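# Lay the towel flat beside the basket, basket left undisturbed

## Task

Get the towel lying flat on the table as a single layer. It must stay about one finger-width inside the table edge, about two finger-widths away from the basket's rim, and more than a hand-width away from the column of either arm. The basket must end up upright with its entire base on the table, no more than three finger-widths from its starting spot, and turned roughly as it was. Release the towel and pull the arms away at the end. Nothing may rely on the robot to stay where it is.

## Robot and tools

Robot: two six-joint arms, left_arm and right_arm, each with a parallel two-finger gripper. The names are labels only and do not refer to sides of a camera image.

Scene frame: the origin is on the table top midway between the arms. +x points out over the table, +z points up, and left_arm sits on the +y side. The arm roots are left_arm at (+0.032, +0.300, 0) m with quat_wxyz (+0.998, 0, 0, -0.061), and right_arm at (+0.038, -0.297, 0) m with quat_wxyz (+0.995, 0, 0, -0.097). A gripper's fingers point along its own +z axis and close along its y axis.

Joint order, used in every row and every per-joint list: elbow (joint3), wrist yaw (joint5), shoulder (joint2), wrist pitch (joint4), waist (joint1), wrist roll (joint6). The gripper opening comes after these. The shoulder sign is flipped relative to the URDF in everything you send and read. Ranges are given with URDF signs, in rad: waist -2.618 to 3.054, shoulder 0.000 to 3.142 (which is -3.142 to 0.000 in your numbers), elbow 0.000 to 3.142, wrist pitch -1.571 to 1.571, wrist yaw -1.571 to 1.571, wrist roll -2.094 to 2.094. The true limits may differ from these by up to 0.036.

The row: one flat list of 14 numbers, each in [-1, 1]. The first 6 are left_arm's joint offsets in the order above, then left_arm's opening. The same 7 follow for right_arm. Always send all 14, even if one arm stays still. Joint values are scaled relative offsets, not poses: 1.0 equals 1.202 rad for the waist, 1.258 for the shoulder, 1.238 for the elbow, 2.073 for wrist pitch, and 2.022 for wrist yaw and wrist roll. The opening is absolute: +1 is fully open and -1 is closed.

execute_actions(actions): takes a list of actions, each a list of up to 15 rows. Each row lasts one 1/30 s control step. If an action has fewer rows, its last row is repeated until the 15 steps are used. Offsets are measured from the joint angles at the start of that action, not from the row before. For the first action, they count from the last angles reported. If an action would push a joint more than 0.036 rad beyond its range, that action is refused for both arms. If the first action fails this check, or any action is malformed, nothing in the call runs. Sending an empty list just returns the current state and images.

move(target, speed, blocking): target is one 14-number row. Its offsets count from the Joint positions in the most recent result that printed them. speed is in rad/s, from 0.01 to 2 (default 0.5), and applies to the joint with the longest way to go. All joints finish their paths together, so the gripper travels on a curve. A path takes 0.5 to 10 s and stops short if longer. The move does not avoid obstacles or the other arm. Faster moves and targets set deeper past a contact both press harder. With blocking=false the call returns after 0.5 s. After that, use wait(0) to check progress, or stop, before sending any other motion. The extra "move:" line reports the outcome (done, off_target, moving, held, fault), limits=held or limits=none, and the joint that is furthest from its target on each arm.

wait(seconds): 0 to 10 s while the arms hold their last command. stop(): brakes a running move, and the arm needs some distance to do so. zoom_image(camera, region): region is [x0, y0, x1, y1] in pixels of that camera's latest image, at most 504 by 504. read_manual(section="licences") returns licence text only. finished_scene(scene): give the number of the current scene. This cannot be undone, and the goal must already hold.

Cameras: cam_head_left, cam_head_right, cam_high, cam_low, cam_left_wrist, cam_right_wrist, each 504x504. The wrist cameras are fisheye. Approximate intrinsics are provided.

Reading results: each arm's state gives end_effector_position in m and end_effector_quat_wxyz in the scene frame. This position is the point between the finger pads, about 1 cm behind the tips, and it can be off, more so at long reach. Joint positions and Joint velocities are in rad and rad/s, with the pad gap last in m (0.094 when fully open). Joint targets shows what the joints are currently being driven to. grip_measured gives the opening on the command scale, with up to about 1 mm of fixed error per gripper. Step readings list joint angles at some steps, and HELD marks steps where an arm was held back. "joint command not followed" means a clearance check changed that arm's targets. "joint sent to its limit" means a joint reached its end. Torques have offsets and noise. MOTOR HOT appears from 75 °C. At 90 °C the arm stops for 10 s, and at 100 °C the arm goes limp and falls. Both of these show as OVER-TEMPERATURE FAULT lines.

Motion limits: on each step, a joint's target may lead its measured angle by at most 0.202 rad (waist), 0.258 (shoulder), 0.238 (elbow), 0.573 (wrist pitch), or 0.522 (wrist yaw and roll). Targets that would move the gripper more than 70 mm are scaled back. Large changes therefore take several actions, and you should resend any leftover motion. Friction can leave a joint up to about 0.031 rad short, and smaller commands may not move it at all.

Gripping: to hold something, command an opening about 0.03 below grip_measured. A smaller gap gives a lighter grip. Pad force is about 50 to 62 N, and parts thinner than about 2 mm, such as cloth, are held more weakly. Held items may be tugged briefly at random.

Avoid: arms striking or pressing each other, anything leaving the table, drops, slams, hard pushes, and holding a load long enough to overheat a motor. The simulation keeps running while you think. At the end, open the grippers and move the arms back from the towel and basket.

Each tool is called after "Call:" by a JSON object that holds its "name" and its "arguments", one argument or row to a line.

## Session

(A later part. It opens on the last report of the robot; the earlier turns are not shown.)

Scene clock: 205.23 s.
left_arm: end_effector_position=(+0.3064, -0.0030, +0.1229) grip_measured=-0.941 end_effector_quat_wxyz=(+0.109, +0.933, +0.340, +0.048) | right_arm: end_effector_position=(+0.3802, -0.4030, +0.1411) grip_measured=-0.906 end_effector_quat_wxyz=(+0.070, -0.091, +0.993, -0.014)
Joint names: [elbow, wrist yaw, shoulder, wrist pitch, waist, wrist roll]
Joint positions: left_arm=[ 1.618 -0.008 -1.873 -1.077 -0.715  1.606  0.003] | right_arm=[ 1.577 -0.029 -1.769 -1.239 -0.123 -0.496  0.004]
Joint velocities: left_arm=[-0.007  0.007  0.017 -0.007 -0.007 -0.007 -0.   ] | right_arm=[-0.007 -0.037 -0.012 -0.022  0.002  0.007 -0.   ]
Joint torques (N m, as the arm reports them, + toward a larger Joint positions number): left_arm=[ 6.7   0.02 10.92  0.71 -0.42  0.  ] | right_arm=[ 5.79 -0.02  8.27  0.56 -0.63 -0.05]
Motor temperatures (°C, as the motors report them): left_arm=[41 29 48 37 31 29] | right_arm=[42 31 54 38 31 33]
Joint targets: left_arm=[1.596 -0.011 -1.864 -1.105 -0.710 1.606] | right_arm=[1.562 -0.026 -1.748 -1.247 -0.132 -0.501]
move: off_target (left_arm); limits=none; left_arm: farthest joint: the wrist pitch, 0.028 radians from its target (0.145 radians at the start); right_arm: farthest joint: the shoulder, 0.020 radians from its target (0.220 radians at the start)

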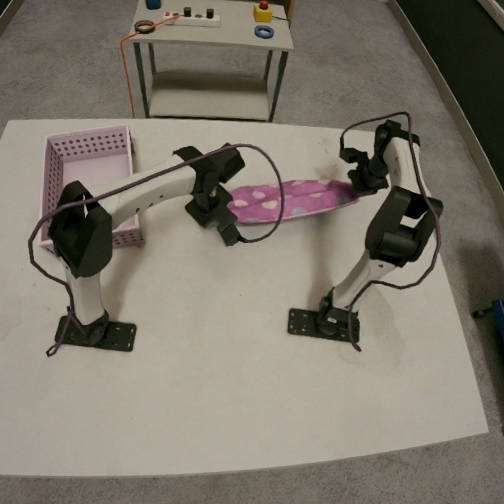

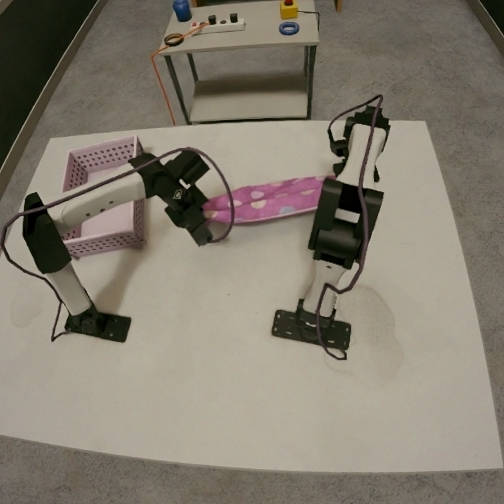

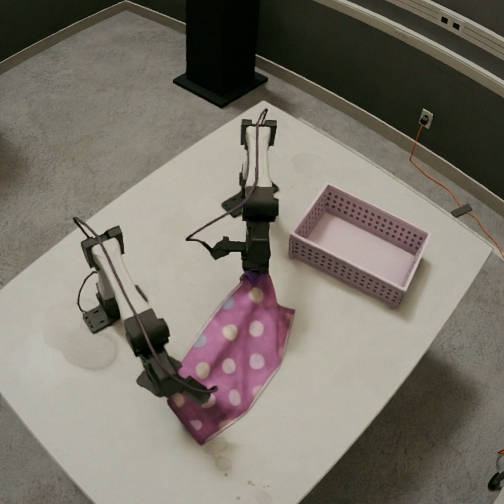

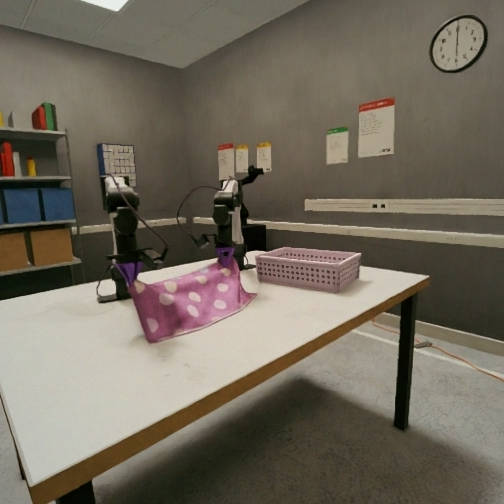

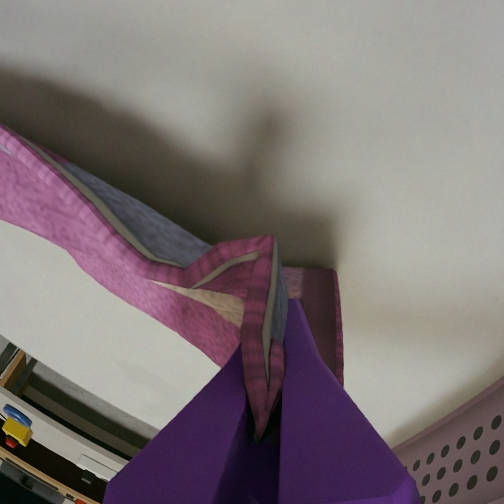

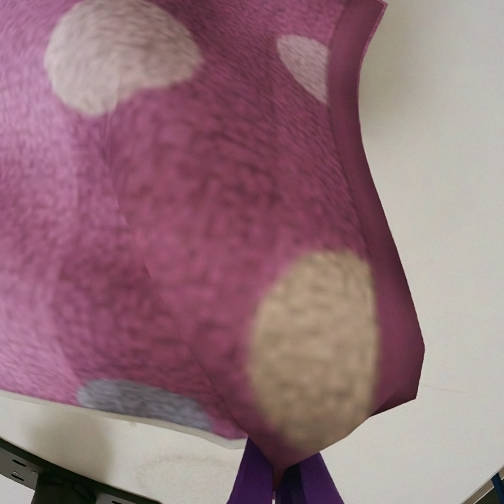

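Call:
{"name": "move", "arguments": {
  "target": [-0.25,0,-0.035,0.04,-0.19,0.05,-1, -0.51,0,0.15,0.15,-0.11,-0.06,-1],
  "speed": 0.4
}}

Call:
{"name": "move", "arguments": {
  "target": [0,0,0,0,0,0,1, 0,0,0,0,0,0,1]
}}

Call:
{"name": "move", "arguments": {
  "target": [-0.3,0,0.8,0,-0.2,0,1, 0,0,0.6,0,-0.5,0,1],
  "speed": 0.8
}}

Call:
{"name": "zoom_image", "arguments": {
  "camera": "cam_high",
  "region": [80,230,330,480]
}}

Scene clock: 214.23 s.
left_arm: end_effector_position=(+0.2036, -0.0021, +0.0373) grip_measured=-0.941 end_effector_quat_wxyz=(+0.005, +0.982, +0.191, +0.006) | right_arm: end_effector_position=(+0.2708, -0.3992, +0.0323) grip_measured=-0.906 end_effector_quat_wxyz=(-0.004, -0.087, +0.996, +0.020)
Joint names: [elbow, wrist yaw, shoulder, wrist pitch, waist, wrist roll]
Joint positions: left_arm=[ 1.333 -0.008 -1.898 -0.992 -0.935  1.7    0.003] | right_arm=[ 0.96  -0.031 -1.605 -0.953 -0.243 -0.611  0.004]
Joint velocities: left_arm=[-0.027 -0.037  0.007 -0.051  0.017  0.007 -0.   ] | right_arm=[ 0.012 -0.022  0.007  0.007  0.022 -0.022  0.   ]
Joint torques (N m, as the arm reports them, + toward a larger Joint positions number): left_arm=[ 5.53  0.05  8.27  0.44 -1.31  0.1 ] | right_arm=[ 5.12 -0.05  6.52  0.53 -0.82 -0.06]
Motor temperatures (°C, as the motors report them): left_arm=[41 29 49 36 31 29] | right_arm=[41 31 53 37 31 33]
Joint targets: left_arm=[1.308 -0.008 -1.917 -0.994 -0.944 1.707] | right_arm=[0.946 -0.029 -1.580 -0.929 -0.255 -0.617]
move: off_target (left_arm, right_arm); limits=none; left_arm: farthest joint: the elbow, 0.025 radians from its target (0.309 radians at the start); right_arm: farthest joint: the shoulder, 0.025 radians from its target (0.189 radians at the start)

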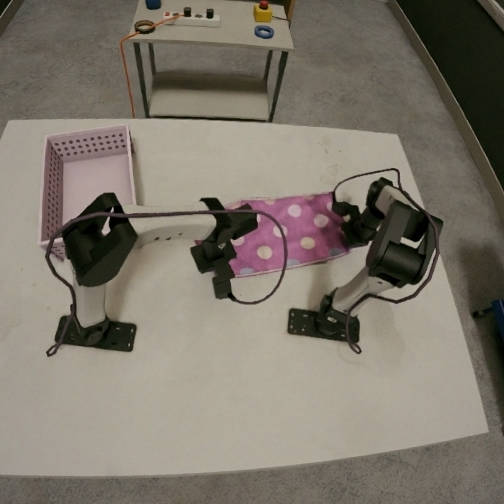

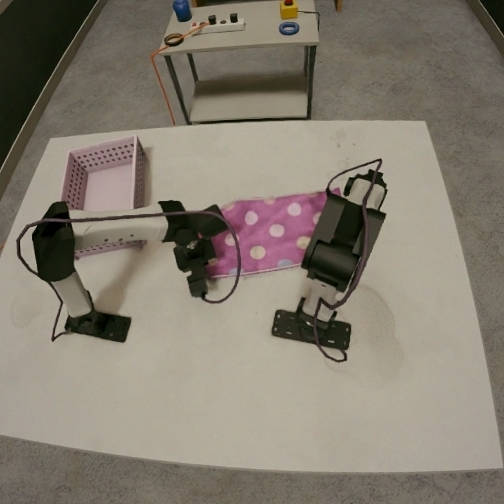

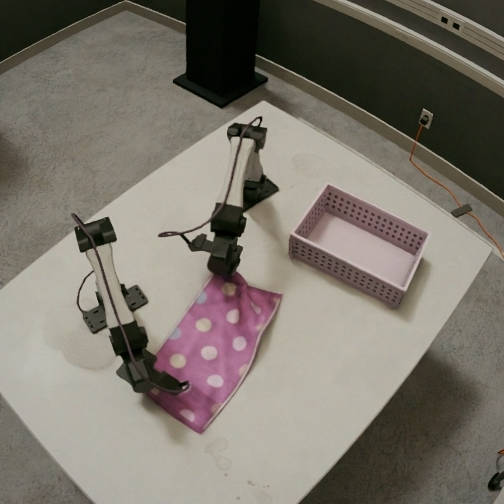

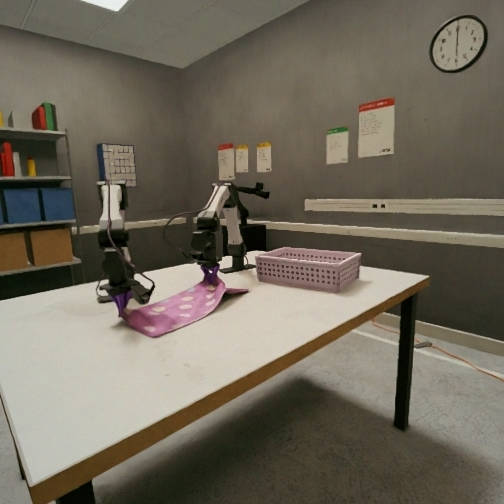

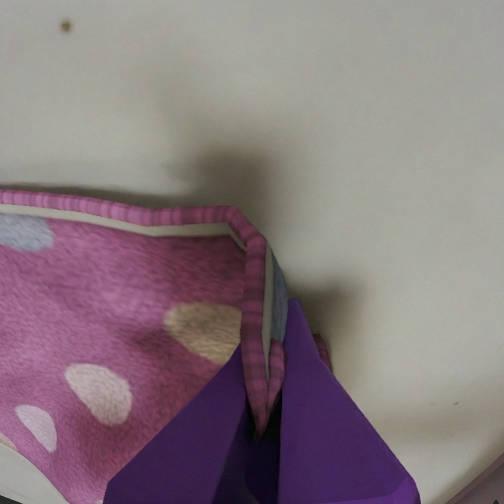

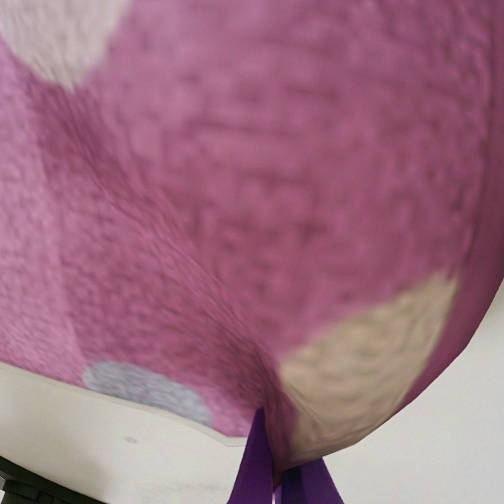

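Scene clock: 214.73 s.
left_arm: end_effector_position=(+0.2036, -0.0021, +0.0373) grip_measured=+0.999 end_effector_quat_wxyz=(+0.005, +0.982, +0.191, +0.006) | right_arm: end_effector_position=(+0.2708, -0.3992, +0.0323) grip_measured=+1.000 end_effector_quat_wxyz=(-0.004, -0.087, +0.996, +0.020)
Joint names: [elbow, wrist yaw, shoulder, wrist pitch, waist, wrist roll]
Joint positions: left_arm=[ 1.333 -0.008 -1.898 -0.992 -0.935  1.7    0.094] | right_arm=[ 0.96  -0.031 -1.605 -0.953 -0.243 -0.611  0.094]
Joint velocities: left_arm=[-0.017  0.037  0.027  0.007 -0.007  0.066 -0.   ] | right_arm=[ 0.012 -0.037  0.017  0.037 -0.002  0.022  0.   ]
Joint torques (N m, as the arm reports them, + toward a larger Joint positions number): left_arm=[ 7.48  0.05  9.76  0.43 -0.72  0.02] | right_arm=[ 6.21 -0.06  4.9   0.26  0.02  0.  ]
Motor temperatures (°C, as the motors report them): left_arm=[41 29 48 36 31 29] | right_arm=[41 31 53 37 31 33]
Joint targets: left_arm=[1.333 -0.008 -1.898 -0.992 -0.935 1.700] | right_arm=[0.960 -0.031 -1.605 -0.953 -0.243 -0.611]
move: done; limits=none; left_arm: farthest joint: the waist, 0.000 radians from its target (0.000 radians at the start); right_arm: farthest joint: the waist, 0.000 radians from its target (0.000 radians at the start)

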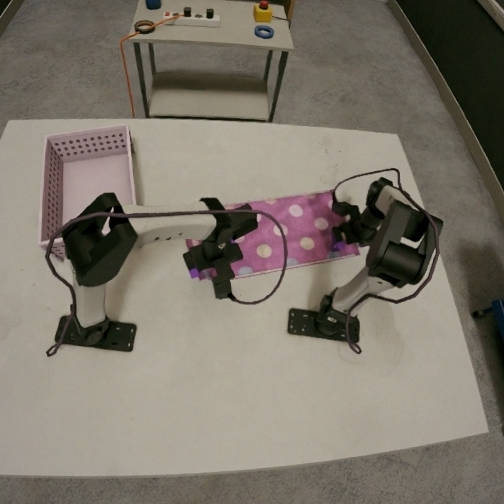

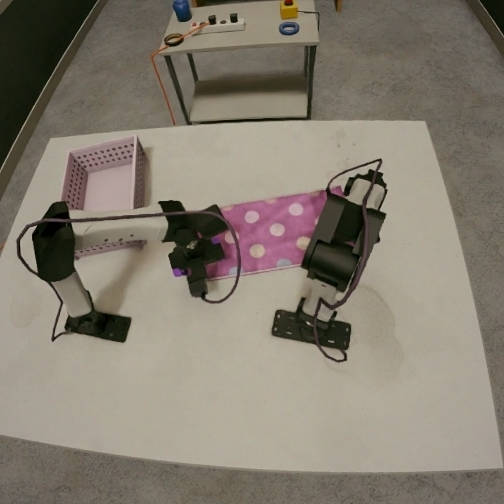

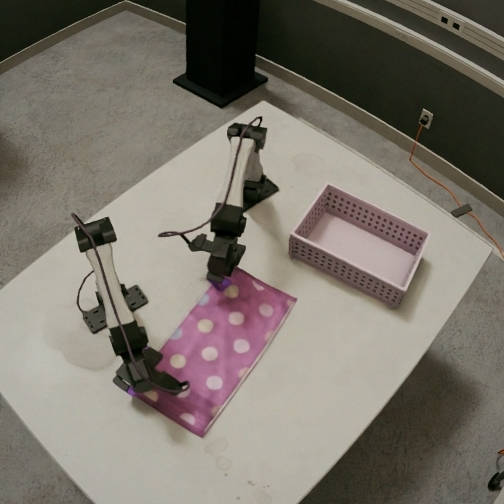

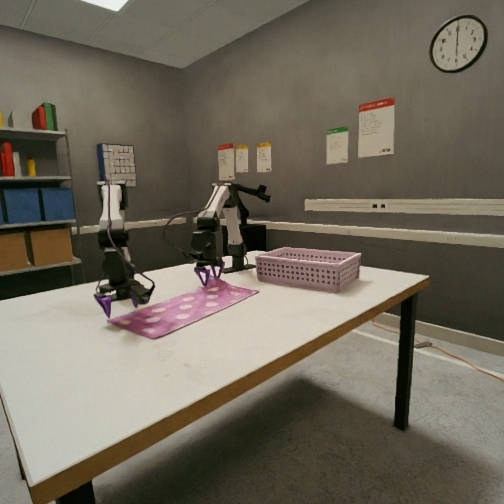

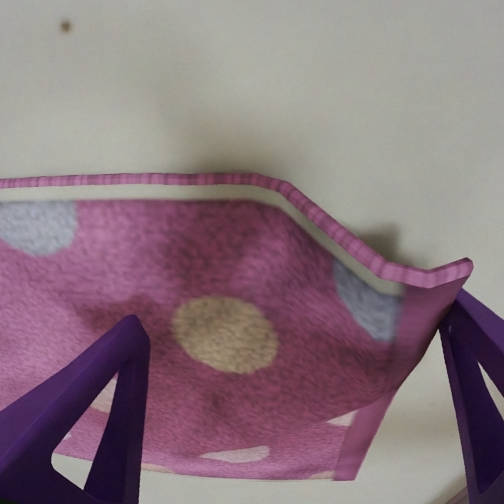

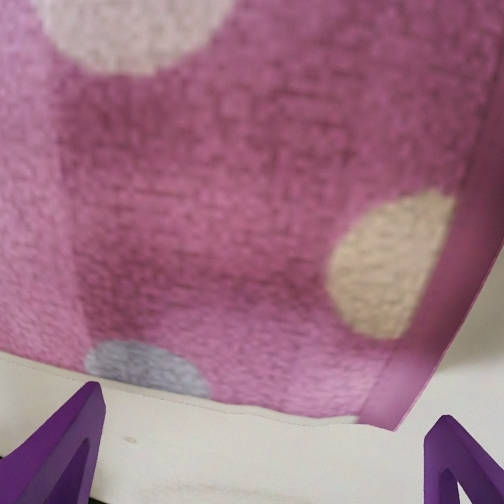

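Scene clock: 216.57 s.
left_arm: end_effector_position=(+0.1026, +0.0625, +0.2089) grip_measured=+0.999 end_effector_quat_wxyz=(+0.322, +0.941, +0.075, +0.072) | right_arm: end_effector_position=(+0.1712, -0.5054, +0.2117) grip_measured=+1.000 end_effector_quat_wxyz=(+0.249, +0.187, +0.918, -0.245)
Joint names: [elbow, wrist yaw, shoulder, wrist pitch, waist, wrist roll]
Joint positions: left_arm=[ 0.987 -0.008 -0.9   -0.987 -1.164  1.7    0.094] | right_arm=[ 0.96  -0.031 -0.864 -0.953 -0.832 -0.611  0.094]
Joint velocities: left_arm=[-0.007 -0.007 -0.002 -0.037  0.002 -0.051 -0.002] | right_arm=[-0.002  0.022 -0.012  0.007 -0.007 -0.022  0.   ]
Joint torques (N m, as the arm reports them, + toward a larger Joint positions number): left_arm=[ 6.81  0.04  1.92  1.88 -1.54 -0.04] | right_arm=[ 7.52 -0.04  1.13  1.74 -0.79  0.03]
Motor temperatures (°C, as the motors report them): left_arm=[41 29 48 36 31 29] | right_arm=[41 31 53 37 31 33]
Joint targets: left_arm=[0.962 -0.008 -0.892 -0.992 -1.175 1.700] | right_arm=[0.960 -0.031 -0.851 -0.953 -0.844 -0.611]
move: off_target (left_arm); limits=none; left_arm: farthest joint: the elbow, 0.026 radians from its target (0.372 radians at the start); right_arm: farthest joint: the shoulder, 0.014 radians from its target (0.755 radians at the start)

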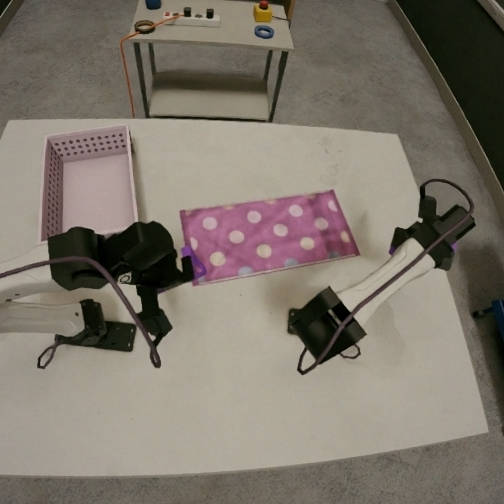

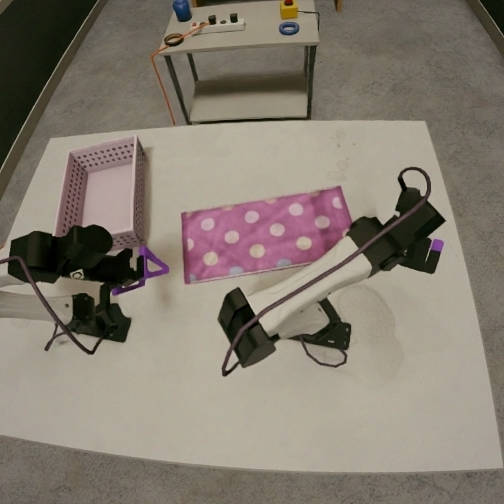

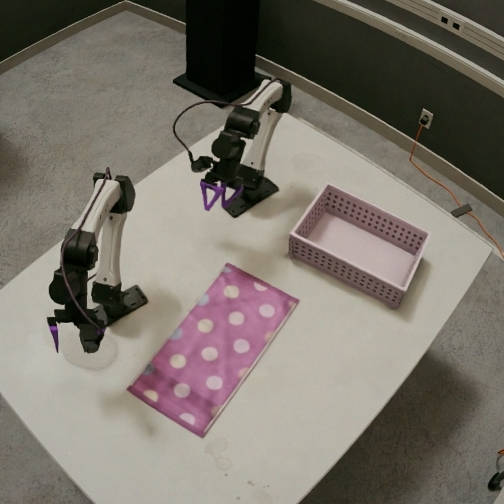

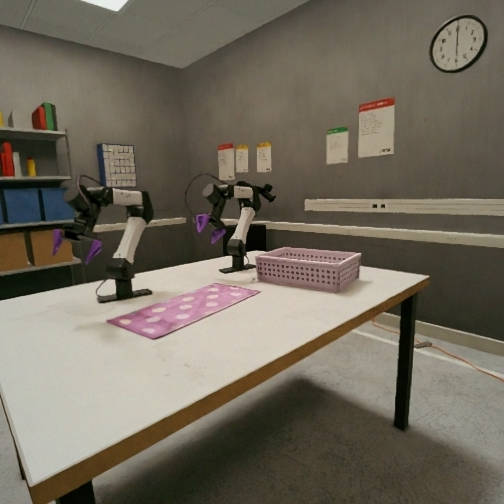

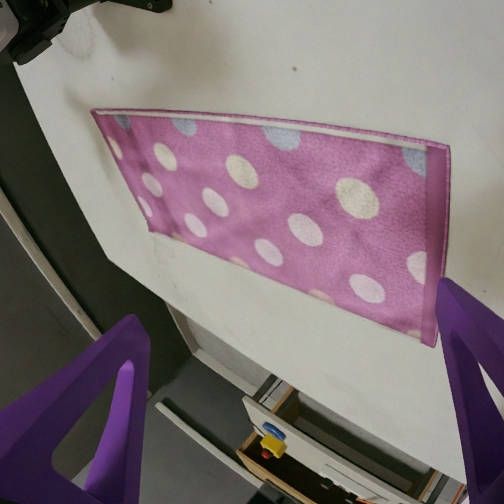

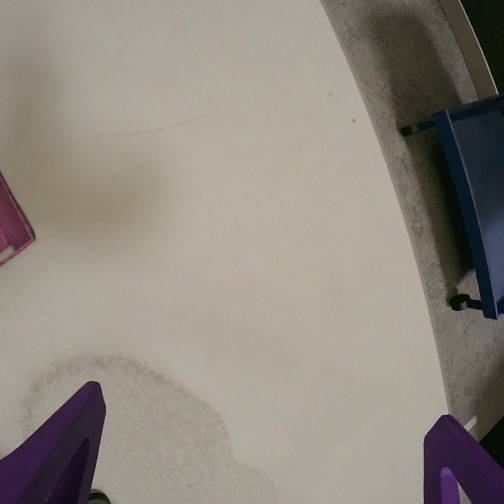

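Region (80, 230, 330, 480) of cam_high's 504x504 image, scaled by 2.016, with more detail than that image has.

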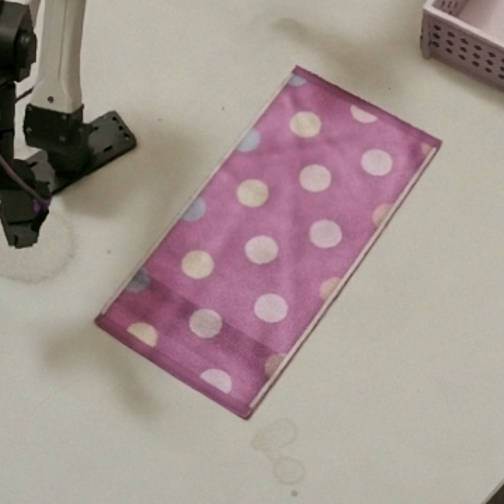

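Flat, about 0.19 m from the column axis.

Call:
{"name": "finished_scene", "arguments": {
  "scene": 1
}}

The scene is finished: the task was done.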